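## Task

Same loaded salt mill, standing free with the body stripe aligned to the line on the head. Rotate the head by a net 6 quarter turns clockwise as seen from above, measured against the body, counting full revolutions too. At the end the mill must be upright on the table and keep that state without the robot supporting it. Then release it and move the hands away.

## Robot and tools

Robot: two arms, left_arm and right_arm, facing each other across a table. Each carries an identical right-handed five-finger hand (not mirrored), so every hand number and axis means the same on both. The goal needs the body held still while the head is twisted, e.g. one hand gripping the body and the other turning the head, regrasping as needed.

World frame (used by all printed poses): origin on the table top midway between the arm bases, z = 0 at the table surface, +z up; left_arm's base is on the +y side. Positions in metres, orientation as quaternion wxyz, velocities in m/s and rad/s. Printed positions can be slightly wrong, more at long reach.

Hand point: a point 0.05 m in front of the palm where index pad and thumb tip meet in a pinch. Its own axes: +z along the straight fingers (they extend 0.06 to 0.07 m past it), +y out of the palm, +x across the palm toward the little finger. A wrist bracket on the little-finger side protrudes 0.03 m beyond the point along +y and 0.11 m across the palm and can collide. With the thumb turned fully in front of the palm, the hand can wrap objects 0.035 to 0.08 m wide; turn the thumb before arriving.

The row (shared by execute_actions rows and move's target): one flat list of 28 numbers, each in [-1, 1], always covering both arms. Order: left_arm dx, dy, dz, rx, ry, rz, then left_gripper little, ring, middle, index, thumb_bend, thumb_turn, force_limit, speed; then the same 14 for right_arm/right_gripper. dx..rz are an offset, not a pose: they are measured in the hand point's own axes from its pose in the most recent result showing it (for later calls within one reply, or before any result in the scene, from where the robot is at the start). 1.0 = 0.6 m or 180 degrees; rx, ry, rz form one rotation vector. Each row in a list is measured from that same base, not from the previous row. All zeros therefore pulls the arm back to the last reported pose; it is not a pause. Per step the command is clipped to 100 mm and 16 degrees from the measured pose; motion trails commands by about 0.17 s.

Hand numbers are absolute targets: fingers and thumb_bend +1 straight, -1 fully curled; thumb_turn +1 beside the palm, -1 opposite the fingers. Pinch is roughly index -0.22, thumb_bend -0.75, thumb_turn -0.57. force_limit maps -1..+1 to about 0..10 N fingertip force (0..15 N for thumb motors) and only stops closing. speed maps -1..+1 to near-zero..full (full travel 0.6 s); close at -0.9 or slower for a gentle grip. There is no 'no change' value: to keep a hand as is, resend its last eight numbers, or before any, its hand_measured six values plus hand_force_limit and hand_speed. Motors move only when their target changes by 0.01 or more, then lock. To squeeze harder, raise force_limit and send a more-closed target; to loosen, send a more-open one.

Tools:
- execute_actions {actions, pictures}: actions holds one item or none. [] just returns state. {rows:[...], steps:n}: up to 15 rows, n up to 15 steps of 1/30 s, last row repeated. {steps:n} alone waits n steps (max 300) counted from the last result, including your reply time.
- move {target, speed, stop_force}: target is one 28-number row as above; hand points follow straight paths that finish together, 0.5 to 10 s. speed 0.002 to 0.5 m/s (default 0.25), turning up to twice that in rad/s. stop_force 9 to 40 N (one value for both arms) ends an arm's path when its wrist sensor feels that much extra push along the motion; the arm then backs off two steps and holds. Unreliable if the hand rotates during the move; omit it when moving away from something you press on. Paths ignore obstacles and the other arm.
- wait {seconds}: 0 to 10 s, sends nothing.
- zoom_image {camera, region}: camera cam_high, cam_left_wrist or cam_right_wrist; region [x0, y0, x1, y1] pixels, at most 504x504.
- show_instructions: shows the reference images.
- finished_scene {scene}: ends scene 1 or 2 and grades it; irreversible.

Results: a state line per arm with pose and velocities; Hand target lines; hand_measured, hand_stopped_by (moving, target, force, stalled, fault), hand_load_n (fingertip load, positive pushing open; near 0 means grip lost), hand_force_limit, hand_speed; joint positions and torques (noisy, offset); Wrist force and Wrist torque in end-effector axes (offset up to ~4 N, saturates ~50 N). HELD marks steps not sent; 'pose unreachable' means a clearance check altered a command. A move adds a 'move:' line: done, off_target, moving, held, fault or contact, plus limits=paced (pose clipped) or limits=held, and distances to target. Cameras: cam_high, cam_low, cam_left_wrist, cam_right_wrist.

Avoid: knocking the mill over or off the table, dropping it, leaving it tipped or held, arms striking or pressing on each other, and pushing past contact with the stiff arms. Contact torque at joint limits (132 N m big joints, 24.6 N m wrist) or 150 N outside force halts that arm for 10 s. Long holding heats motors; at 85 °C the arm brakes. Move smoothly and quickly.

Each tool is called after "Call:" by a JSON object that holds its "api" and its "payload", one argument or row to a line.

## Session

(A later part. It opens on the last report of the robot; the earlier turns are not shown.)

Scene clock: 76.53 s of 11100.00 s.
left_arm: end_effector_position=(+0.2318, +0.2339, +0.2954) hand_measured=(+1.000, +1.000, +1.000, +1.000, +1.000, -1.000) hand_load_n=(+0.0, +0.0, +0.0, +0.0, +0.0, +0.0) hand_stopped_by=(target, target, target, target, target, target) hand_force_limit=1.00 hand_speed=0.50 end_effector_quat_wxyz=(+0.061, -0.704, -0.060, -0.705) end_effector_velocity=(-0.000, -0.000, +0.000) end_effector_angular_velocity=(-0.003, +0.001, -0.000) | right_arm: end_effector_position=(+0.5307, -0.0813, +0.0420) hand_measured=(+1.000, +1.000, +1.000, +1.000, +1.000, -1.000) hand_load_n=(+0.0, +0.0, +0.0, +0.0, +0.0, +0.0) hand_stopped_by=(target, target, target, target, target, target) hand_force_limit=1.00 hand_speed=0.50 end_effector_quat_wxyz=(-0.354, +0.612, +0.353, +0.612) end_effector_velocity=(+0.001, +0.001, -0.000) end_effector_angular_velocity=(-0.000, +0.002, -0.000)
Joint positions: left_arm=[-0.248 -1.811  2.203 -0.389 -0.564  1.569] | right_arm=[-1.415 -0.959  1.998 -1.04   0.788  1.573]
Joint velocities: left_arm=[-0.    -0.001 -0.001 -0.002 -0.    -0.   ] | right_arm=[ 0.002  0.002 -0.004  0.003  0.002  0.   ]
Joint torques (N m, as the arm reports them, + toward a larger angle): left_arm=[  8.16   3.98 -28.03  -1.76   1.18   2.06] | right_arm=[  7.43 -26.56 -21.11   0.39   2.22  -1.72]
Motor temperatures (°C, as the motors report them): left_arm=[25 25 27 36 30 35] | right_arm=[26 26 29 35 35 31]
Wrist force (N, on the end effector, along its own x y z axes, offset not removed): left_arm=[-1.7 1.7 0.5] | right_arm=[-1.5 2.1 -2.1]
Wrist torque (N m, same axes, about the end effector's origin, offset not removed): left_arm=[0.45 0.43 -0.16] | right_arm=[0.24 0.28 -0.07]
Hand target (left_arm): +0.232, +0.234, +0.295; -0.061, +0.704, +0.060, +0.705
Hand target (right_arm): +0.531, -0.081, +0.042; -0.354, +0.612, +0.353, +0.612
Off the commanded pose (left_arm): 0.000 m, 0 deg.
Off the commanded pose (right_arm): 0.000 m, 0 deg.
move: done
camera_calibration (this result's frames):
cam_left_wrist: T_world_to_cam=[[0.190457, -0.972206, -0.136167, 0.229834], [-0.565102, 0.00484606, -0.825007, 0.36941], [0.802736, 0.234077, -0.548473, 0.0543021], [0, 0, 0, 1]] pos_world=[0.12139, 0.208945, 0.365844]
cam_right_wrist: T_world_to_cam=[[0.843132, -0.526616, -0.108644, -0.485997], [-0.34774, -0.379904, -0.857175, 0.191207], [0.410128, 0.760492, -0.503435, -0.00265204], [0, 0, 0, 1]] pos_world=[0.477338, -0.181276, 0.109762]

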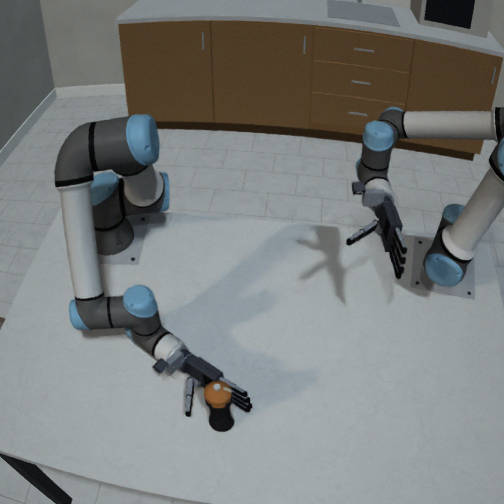

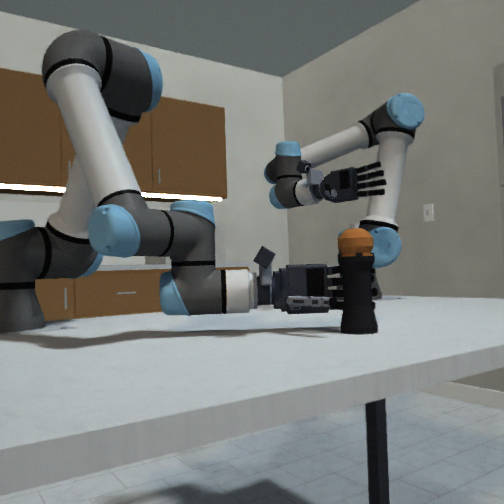

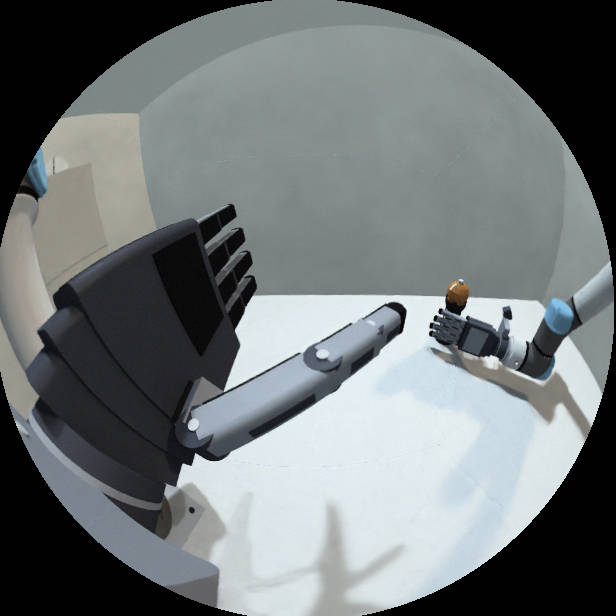

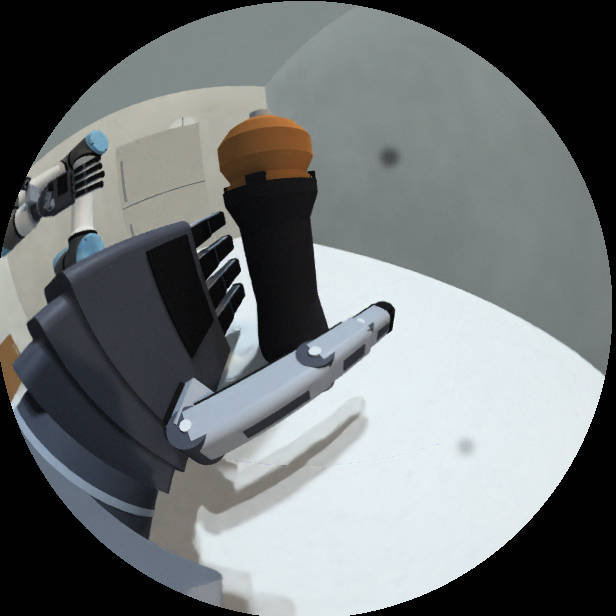

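Call:
{"api": "move", "payload": {
  "target": [0,0,0,0,0,0,1,1,1,1,1,-1,1,0.5,0,0.017,0.083,0,0,0,1,1,1,1,1,-1,1,0.5],
  "speed": 0.05
}}

Call:
{"api": "move", "payload": {
  "target": [0,0,0,0,0,0,1,1,1,1,1,-1,1,0.5,0,0,0,0,0,0,-1,-1,-1,-1,-1,-1,1,0]
}}

Call:
{"api": "move", "payload": {
  "target": [0,0,0,0,0,0,1,1,1,1,1,-1,1,0.5,0,0,0,0,0,0,-0.9,-0.9,-0.9,-0.9,-0.9,-1,1,0]
}}

Call:
{"api": "move", "payload": {
  "target": [0,0,0,0,0,0,1,1,1,1,1,-1,1,0.5,0,-0.497,0.127,0,0,0,-0.9,-0.9,-0.9,-0.9,-0.9,-1,1,0],
  "speed": 0.1
}}

Call:
{"api": "move", "payload": {
  "target": [0,0,0,0,0,0,1,1,1,1,1,-1,1,0.5,0,0,0,0.167,0,0,-0.9,-0.9,-0.9,-0.9,-0.9,-1,1,0],
  "speed": 0.1
}}

Scene clock: 89.13 s of 11100.00 s.
left_arm: end_effector_position=(+0.2318, +0.2339, +0.2954) hand_measured=(+1.000, +1.000, +1.000, +1.000, +1.000, -1.000) hand_load_n=(+0.0, +0.0, +0.0, +0.0, +0.0, +0.0) hand_stopped_by=(target, target, target, target, target, target) hand_force_limit=1.00 hand_speed=0.50 end_effector_quat_wxyz=(+0.061, -0.704, -0.060, -0.705) end_effector_velocity=(-0.000, -0.000, -0.000) end_effector_angular_velocity=(-0.000, -0.000, +0.000) | right_arm: end_effector_position=(+0.5643, -0.0433, +0.0421) hand_measured=(+1.000, +1.000, +1.000, +1.000, +1.000, -1.000) hand_load_n=(+0.0, +0.0, +0.0, +0.0, +0.0, +0.0) hand_stopped_by=(target, target, target, target, target, target) hand_force_limit=1.00 hand_speed=0.50 end_effector_quat_wxyz=(-0.354, +0.612, +0.353, +0.612) end_effector_velocity=(+0.002, +0.001, +0.001) end_effector_angular_velocity=(+0.001, -0.000, -0.001)
Joint positions: left_arm=[-0.248 -1.811  2.203 -0.389 -0.564  1.569] | right_arm=[-1.358 -0.89   1.846 -0.957  0.845  1.573]
Joint velocities: left_arm=[-0.     0.001 -0.    -0.    -0.    -0.001] | right_arm=[ 0.001  0.001 -0.006  0.004  0.002  0.001]
Joint torques (N m, as the arm reports them, + toward a larger angle): left_arm=[  9.13   5.44 -28.87  -1.73   1.13   2.01] | right_arm=[  6.56 -30.92 -22.37   0.48   2.56  -1.6 ]
Motor temperatures (°C, as the motors report them): left_arm=[25 25 27 36 30 35] | right_arm=[26 26 29 35 35 31]
Wrist force (N, on the end effector, along its own x y z axes, offset not removed): left_arm=[-2.1 1.9 0.0] | right_arm=[-1.6 1.1 0.1]
Wrist torque (N m, same axes, about the end effector's origin, offset not removed): left_arm=[0.46 0.21 -0.21] | right_arm=[0.22 0.16 -0.18]
Hand target (left_arm): +0.232, +0.234, +0.295; -0.061, +0.704, +0.060, +0.705
Hand target (right_arm): +0.564, -0.043, +0.042; -0.354, +0.612, +0.353, +0.612
Off the commanded pose (left_arm): 0.000 m, 0 deg.
Off the commanded pose (right_arm): 0.000 m, 0 deg.
After step 90, 8.20 s passed at rest.
move: done
camera_calibration (this result's frames):
cam_left_wrist: T_world_to_cam=[[0.190457, -0.972206, -0.136167, 0.229834], [-0.565102, 0.00484603, -0.825007, 0.36941], [0.802736, 0.234077, -0.548473, 0.0543022], [0, 0, 0, 1]] pos_world=[0.12139, 0.208944, 0.365844]
cam_right_wrist: T_world_to_cam=[[0.843132, -0.526607, -0.10869, -0.494301], [-0.347757, -0.37986, -0.857188, 0.217354], [0.410114, 0.760521, -0.503403, -0.0452843], [0, 0, 0, 1]] pos_world=[0.510919, -0.143299, 0.109791]

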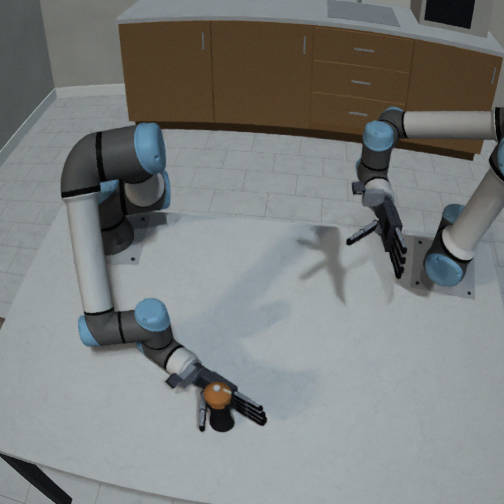

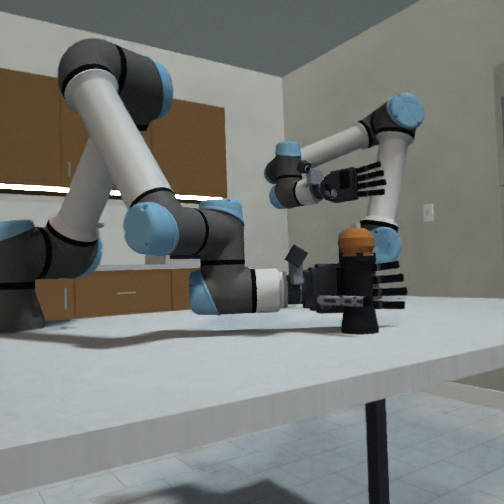

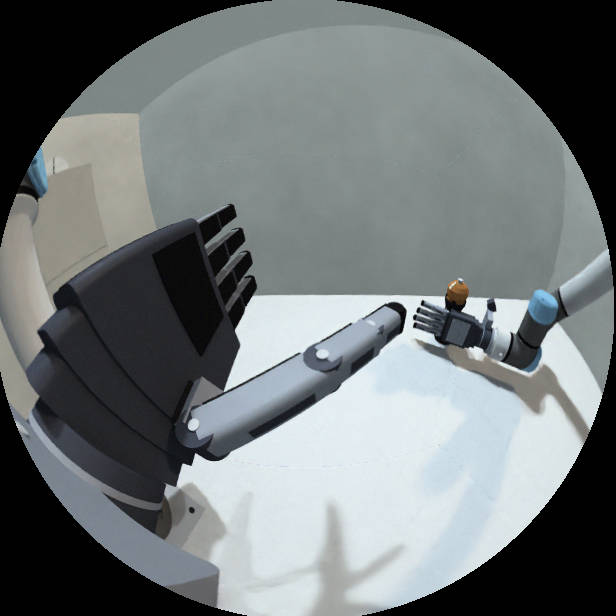

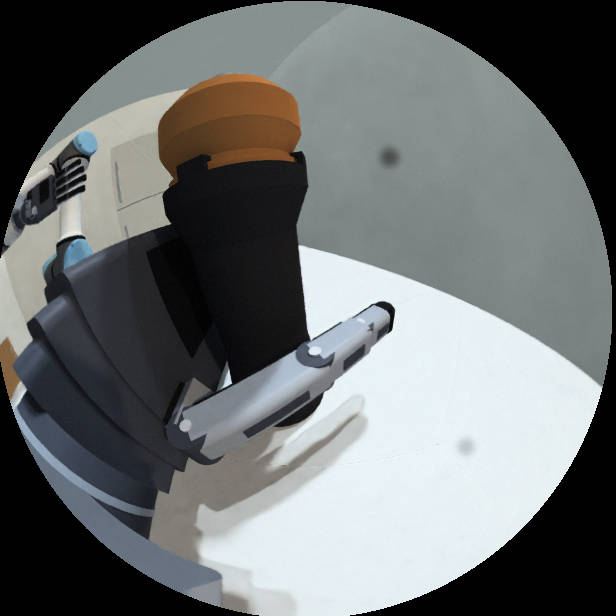

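Scene clock: 90.33 s of 11100.00 s.
left_arm: end_effector_position=(+0.2318, +0.2339, +0.2954) hand_measured=(+1.000, +1.000, +1.000, +1.000, +1.000, -1.000) hand_load_n=(+0.0, +0.0, +0.0, +0.0, +0.0, +0.0) hand_stopped_by=(target, target, target, target, target, target) hand_force_limit=1.00 hand_speed=0.50 end_effector_quat_wxyz=(+0.061, -0.704, -0.060, -0.705) end_effector_velocity=(-0.000, -0.000, -0.000) end_effector_angular_velocity=(-0.001, +0.001, -0.000) | right_arm: end_effector_position=(+0.5643, -0.0433, +0.0421) hand_measured=(-0.464, -0.502, -0.488, -0.434, +0.080, -1.000) hand_load_n=(+12.0, +12.0, +8.0, +8.0, +15.0, +4.0) hand_stopped_by=(force, force, force, force, force, target) hand_force_limit=1.00 hand_speed=0.00 end_effector_quat_wxyz=(-0.354, +0.612, +0.353, +0.612) end_effector_velocity=(-0.001, +0.000, -0.000) end_effector_angular_velocity=(+0.000, +0.001, +0.001)
Joint positions: left_arm=[-0.248 -1.811  2.203 -0.389 -0.564  1.569] | right_arm=[-1.358 -0.89   1.846 -0.957  0.845  1.573]
Joint velocities: left_arm=[-0.     0.    -0.    -0.002  0.     0.   ] | right_arm=[ 0.     0.     0.     0.    -0.001  0.001]
Joint torques (N m, as the arm reports them, + toward a larger angle): left_arm=[  8.78   4.34 -29.65  -1.69   1.18   1.9 ] | right_arm=[ -9.98 -39.72  -2.92   0.97  -1.14   1.44]
Motor temperatures (°C, as the motors report them): left_arm=[25 25 27 36 30 35] | right_arm=[26 26 29 35 35 31]
Wrist force (N, on the end effector, along its own x y z axes, offset not removed): left_arm=[0.2 1.5 5.0] | right_arm=[11.2 -1.4 -5.4]
Wrist torque (N m, same axes, about the end effector's origin, offset not removed): left_arm=[0.00 -0.15 0.01] | right_arm=[0.21 -0.65 0.11]
Hand target (left_arm): +0.232, +0.234, +0.295; -0.061, +0.704, +0.060, +0.705
Hand target (right_arm): +0.564, -0.043, +0.042; -0.354, +0.612, +0.353, +0.612
Off the commanded pose (left_arm): 0.000 m, 0 deg.
Off the commanded pose (right_arm): 0.000 m, 0 deg.
move: done
camera_calibration (this result's frames):
cam_left_wrist: T_world_to_cam=[[0.190457, -0.972206, -0.136167, 0.229834], [-0.565102, 0.004846, -0.825007, 0.36941], [0.802736, 0.234077, -0.548473, 0.0543022], [0, 0, 0, 1]] pos_world=[0.12139, 0.208944, 0.365845]
cam_right_wrist: T_world_to_cam=[[0.843144, -0.526617, -0.108547, -0.49431], [-0.347591, -0.379811, -0.857277, 0.217357], [0.410229, 0.760538, -0.503283, -0.0453297], [0, 0, 0, 1]] pos_world=[0.510922, -0.143283, 0.109865]

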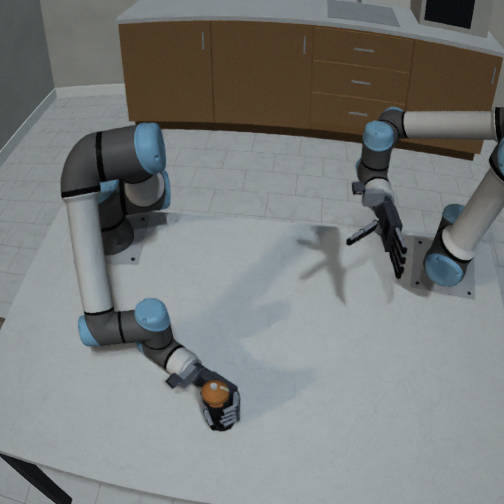

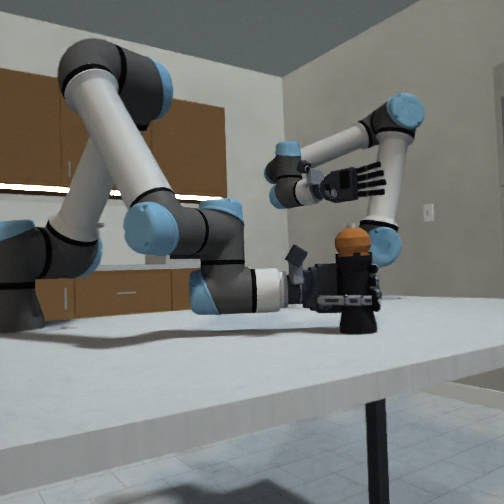

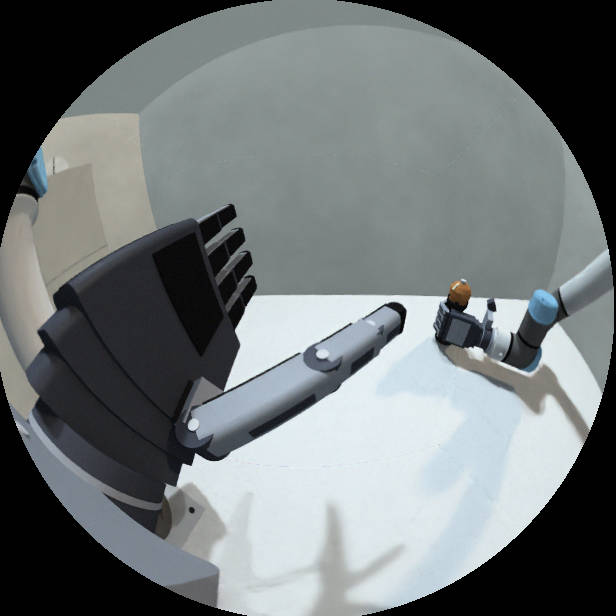

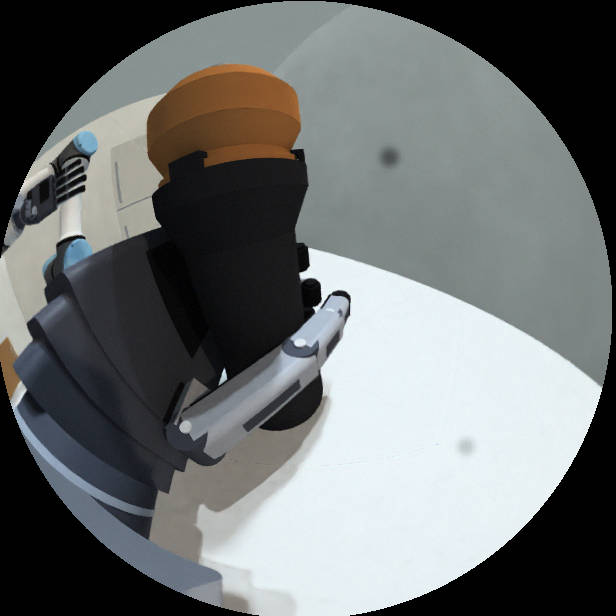

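Scene clock: 90.83 s of 11100.00 s.
left_arm: end_effector_position=(+0.2318, +0.2339, +0.2954) hand_measured=(+1.000, +1.000, +1.000, +1.000, +1.000, -1.000) hand_load_n=(+0.0, +0.0, +0.0, +0.0, +0.0, +0.0) hand_stopped_by=(target, target, target, target, target, target) hand_force_limit=1.00 hand_speed=0.50 end_effector_quat_wxyz=(+0.061, -0.704, -0.060, -0.705) end_effector_velocity=(+0.000, +0.000, +0.000) end_effector_angular_velocity=(+0.002, -0.001, -0.000) | right_arm: end_effector_position=(+0.5643, -0.0433, +0.0421) hand_measured=(-0.464, -0.502, -0.494, -0.444, +0.080, -1.000) hand_load_n=(+11.0, +11.0, +10.5, +12.0, +16.0, +4.0) hand_stopped_by=(force, force, force, force, force, target) hand_force_limit=1.00 hand_speed=0.00 end_effector_quat_wxyz=(-0.354, +0.612, +0.353, +0.612) end_effector_velocity=(-0.000, +0.000, -0.000) end_effector_angular_velocity=(-0.000, +0.001, +0.000)
Joint positions: left_arm=[-0.248 -1.811  2.203 -0.389 -0.564  1.569] | right_arm=[-1.358 -0.89   1.846 -0.957  0.845  1.573]
Joint velocities: left_arm=[-0.     0.     0.     0.002 -0.    -0.   ] | right_arm=[0.001 0.    0.    0.001 0.    0.   ]
Joint torques (N m, as the arm reports them, + toward a larger angle): left_arm=[  8.38   4.19 -29.14  -1.63   1.24   1.92] | right_arm=[ -8.45 -40.3   -2.59   1.62  -0.01   1.75]
Motor temperatures (°C, as the motors report them): left_arm=[25 25 27 36 30 35] | right_arm=[26 26 29 35 35 31]
Wrist force (N, on the end effector, along its own x y z axes, offset not removed): left_arm=[-3.9 0.5 1.6] | right_arm=[11.7 -3.4 -1.6]
Wrist torque (N m, same axes, about the end effector's origin, offset not removed): left_arm=[0.21 0.52 -0.35] | right_arm=[-0.15 -0.56 0.02]
Hand target (left_arm): +0.232, +0.234, +0.295; -0.061, +0.704, +0.060, +0.705
Hand target (right_arm): +0.564, -0.043, +0.042; -0.354, +0.612, +0.353, +0.612
Off the commanded pose (left_arm): 0.000 m, 0 deg.
Off the commanded pose (right_arm): 0.000 m, 0 deg.
move: done
camera_calibration (this result's frames):
cam_left_wrist: T_world_to_cam=[[0.190457, -0.972206, -0.136167, 0.229834], [-0.565102, 0.00484592, -0.825007, 0.36941], [0.802736, 0.234077, -0.548473, 0.0543021], [0, 0, 0, 1]] pos_world=[0.12139, 0.208945, 0.365844]
cam_right_wrist: T_world_to_cam=[[0.843162, -0.526588, -0.108547, -0.494314], [-0.347578, -0.379823, -0.857277, 0.217349], [0.410203, 0.760552, -0.503283, -0.0453151], [0, 0, 0, 1]] pos_world=[0.510921, -0.143281, 0.109866]

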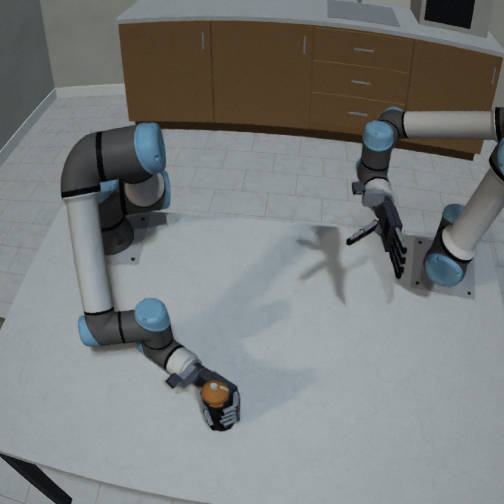

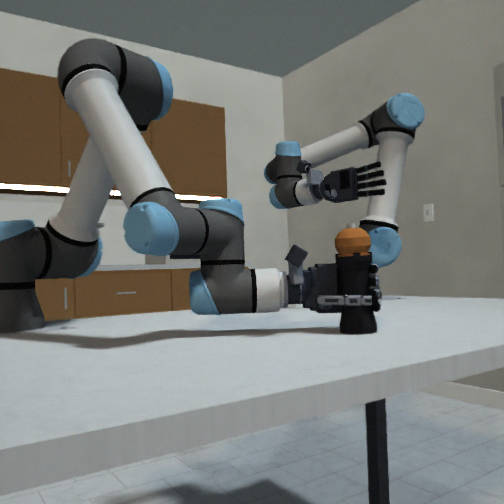

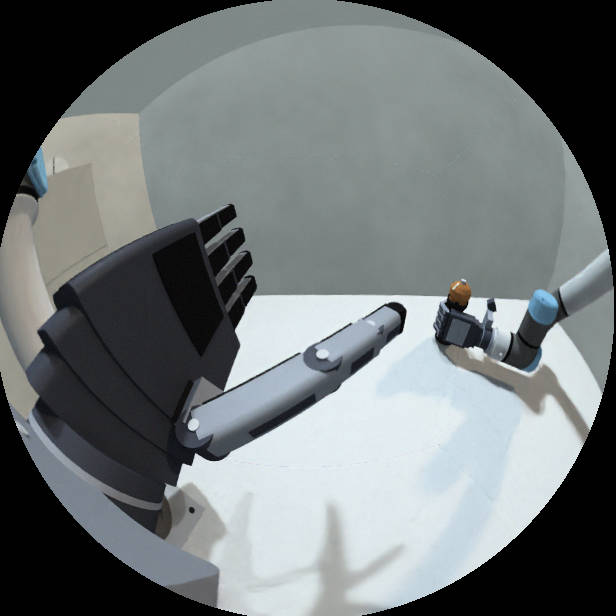

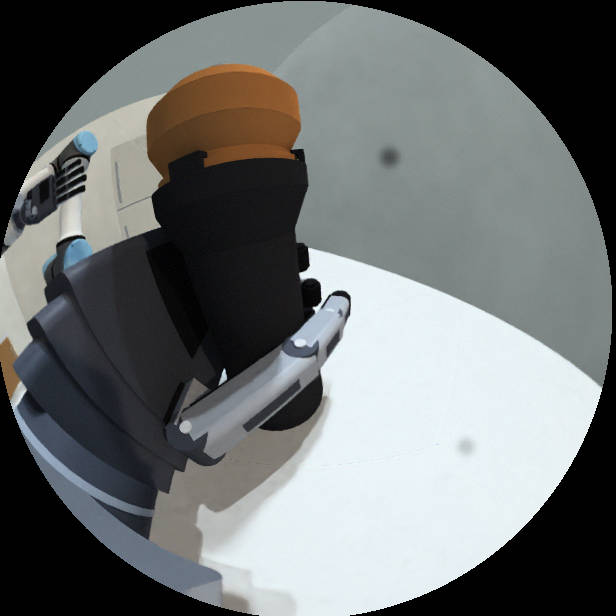

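Scene clock: 94.33 s of 11100.00 s.
left_arm: end_effector_position=(+0.2318, +0.2339, +0.2954) hand_measured=(+1.000, +1.000, +1.000, +1.000, +1.000, -1.000) hand_load_n=(+0.0, +0.0, +0.0, +0.0, +0.0, +0.0) hand_stopped_by=(target, target, target, target, target, target) hand_force_limit=1.00 hand_speed=0.50 end_effector_quat_wxyz=(+0.061, -0.704, -0.060, -0.705) end_effector_velocity=(-0.000, -0.000, +0.000) end_effector_angular_velocity=(-0.003, +0.001, +0.001) | right_arm: end_effector_position=(+0.3439, +0.1716, +0.0427) hand_measured=(-0.464, -0.502, -0.494, -0.444, +0.080, -1.000) hand_load_n=(+9.0, +9.5, +9.5, +12.5, +17.0, +6.0) hand_stopped_by=(force, force, force, force, force, target) hand_force_limit=1.00 hand_speed=0.00 end_effector_quat_wxyz=(-0.354, +0.612, +0.353, +0.612) end_effector_velocity=(-0.002, +0.001, -0.001) end_effector_angular_velocity=(-0.002, +0.002, -0.000)
Joint positions: left_arm=[-0.248 -1.811  2.203 -0.389 -0.564  1.569] | right_arm=[-0.752 -0.851  1.758 -0.909  1.451  1.573]
Joint velocities: left_arm=[ 0.    -0.001 -0.001 -0.001 -0.001  0.   ] | right_arm=[ 0.004  0.002 -0.002  0.003  0.004  0.   ]
Joint torques (N m, as the arm reports them, + toward a larger angle): left_arm=[  9.06   4.4  -29.23  -1.6    1.32   2.04] | right_arm=[  8.85 -31.21 -22.03   0.43   1.62  -1.29]
Motor temperatures (°C, as the motors report them): left_arm=[25 25 27 36 30 35] | right_arm=[26 26 29 35 35 31]
Wrist force (N, on the end effector, along its own x y z axes, offset not removed): left_arm=[-2.2 3.2 2.4] | right_arm=[0.6 5.0 -3.3]
Wrist torque (N m, same axes, about the end effector's origin, offset not removed): left_arm=[0.55 0.37 0.07] | right_arm=[0.48 0.10 -0.31]
Hand target (left_arm): +0.232, +0.234, +0.295; -0.061, +0.704, +0.060, +0.705
Hand target (right_arm): +0.344, +0.172, +0.043; -0.354, +0.612, +0.353, +0.612
Off the commanded pose (left_arm): 0.000 m, 0 deg.
Off the commanded pose (right_arm): 0.000 m, 0 deg.
move: done
camera_calibration (this result's frames):
cam_left_wrist: T_world_to_cam=[[0.190457, -0.972206, -0.136167, 0.229834], [-0.565102, 0.00484607, -0.825007, 0.36941], [0.802736, 0.234077, -0.548473, 0.0543022], [0, 0, 0, 1]] pos_world=[0.12139, 0.208944, 0.365845]
cam_right_wrist: T_world_to_cam=[[0.843161, -0.526541, -0.108779, -0.19525], [-0.347684, -0.37964, -0.857315, 0.222818], [0.410115, 0.760676, -0.503168, -0.118113], [0, 0, 0, 1]] pos_world=[0.290537, 0.0716292, 0.110356]

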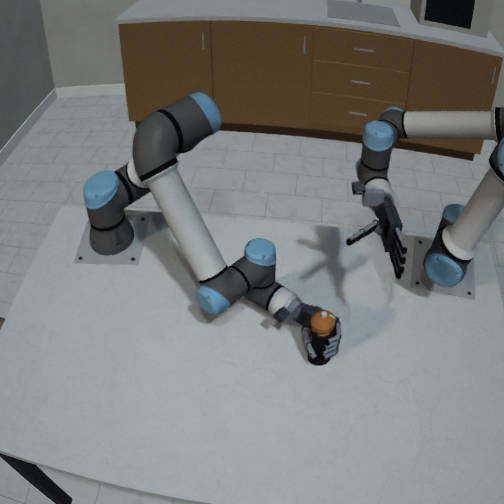

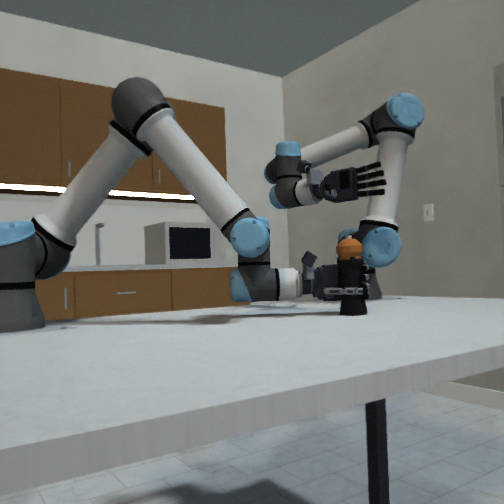

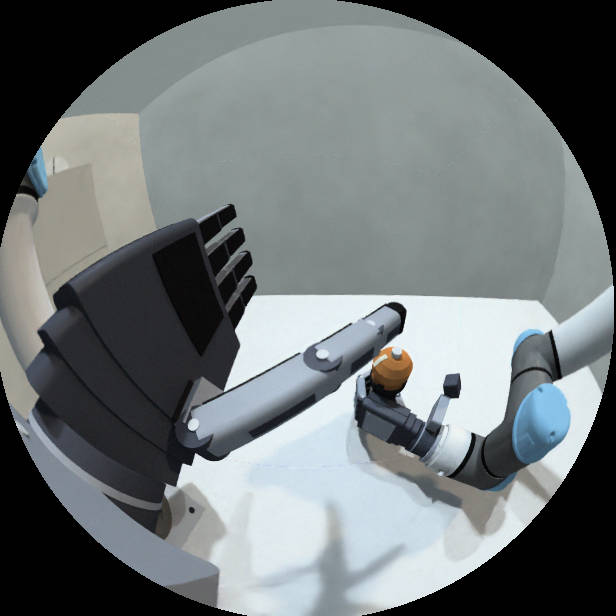

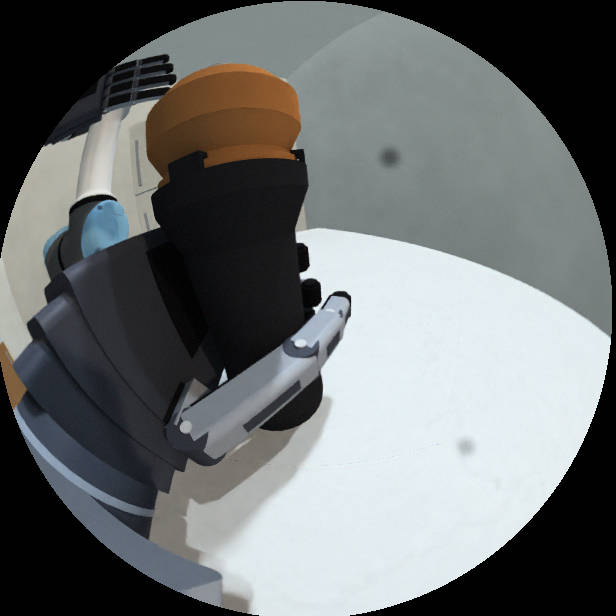

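Scene clock: 97.30 s of 11100.00 s.
left_arm: end_effector_position=(+0.2318, +0.2339, +0.2954) hand_measured=(+1.000, +1.000, +1.000, +1.000, +1.000, -1.000) hand_load_n=(+0.0, +0.0, +0.0, +0.0, +0.0, +0.0) hand_stopped_by=(target, target, target, target, target, target) hand_force_limit=1.00 hand_speed=0.50 end_effector_quat_wxyz=(+0.061, -0.704, -0.060, -0.705) end_effector_velocity=(-0.000, -0.000, -0.000) end_effector_angular_velocity=(-0.000, -0.000, -0.001) | right_arm: end_effector_position=(+0.3441, +0.1717, +0.0426) hand_measured=(-0.464, -0.502, -0.494, -0.444, +0.080, -1.000) hand_load_n=(+9.0, +9.0, +9.5, +12.5, +16.0, +6.0) hand_stopped_by=(force, force, force, force, force, target) hand_force_limit=1.00 hand_speed=0.00 end_effector_quat_wxyz=(-0.501, +0.500, +0.499, +0.500) end_effector_velocity=(-0.000, +0.000, -0.000) end_effector_angular_velocity=(+0.000, -0.000, +0.010)
Joint positions: left_arm=[-0.248 -1.811  2.203 -0.389 -0.564  1.569] | right_arm=[-0.998 -0.847  1.75  -0.906  0.681  1.574]
Joint velocities: left_arm=[-0.     0.     0.    -0.001  0.    -0.   ] | right_arm=[-0.003  0.002 -0.004  0.001 -0.013  0.   ]
Joint torques (N m, as the arm reports them, + toward a larger angle): left_arm=[  8.57   5.1  -29.56  -1.7    1.19   2.05] | right_arm=[ -9.52 -29.59 -23.06   0.97  -1.19   0.07]
Motor temperatures (°C, as the motors report them): left_arm=[25 25 27 36 30 35] | right_arm=[26 26 29 35 35 31]
Wrist force (N, on the end effector, along its own x y z axes, offset not removed): left_arm=[1.0 0.7 0.8] | right_arm=[2.4 -1.3 -1.8]
Wrist torque (N m, same axes, about the end effector's origin, offset not removed): left_arm=[0.24 -0.14 0.15] | right_arm=[0.03 -0.05 -0.02]
Hand target (left_arm): +0.232, +0.234, +0.295; -0.061, +0.704, +0.060, +0.705
Hand target (right_arm): +0.344, +0.172, +0.043; +0.501, -0.500, -0.500, -0.500
Off the commanded pose (left_arm): 0.000 m, 0 deg.
Off the commanded pose (right_arm): 0.000 m, 0 deg.
move: done
camera_calibration (this result's frames):
cam_left_wrist: T_world_to_cam=[[0.190457, -0.972206, -0.136168, 0.229834], [-0.565102, 0.00484613, -0.825007, 0.36941], [0.802736, 0.234077, -0.548473, 0.0543022], [0, 0, 0, 1]] pos_world=[0.12139, 0.208944, 0.365845]
cam_right_wrist: T_world_to_cam=[[0.993558, -0.0340549, -0.108089, -0.331649], [-0.110518, -0.502224, -0.857646, 0.162298], [-0.0250781, 0.864067, -0.502752, 0.0137763], [0, 0, 0, 1]] pos_world=[0.347794, 0.0583121, 0.110273]

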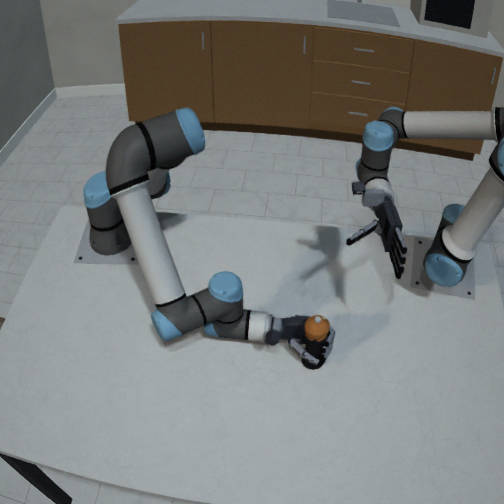

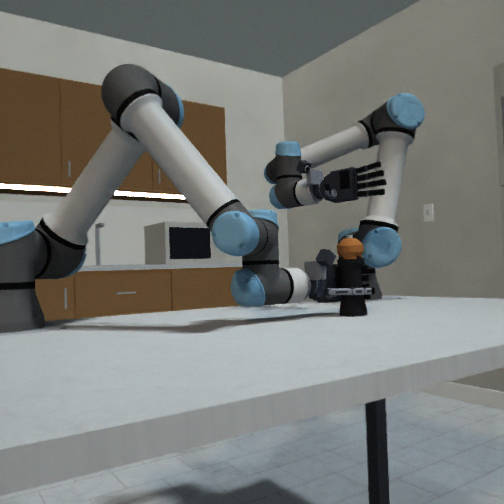

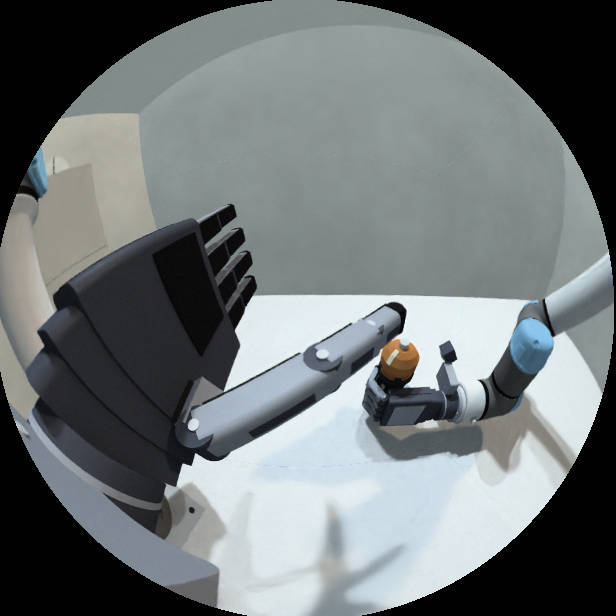

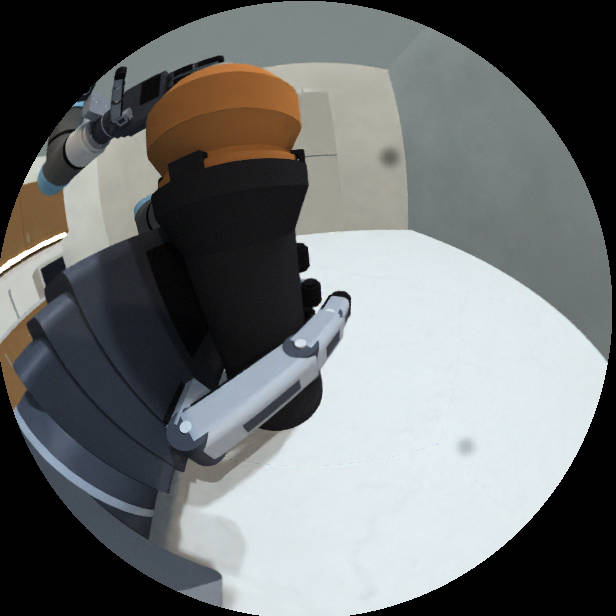

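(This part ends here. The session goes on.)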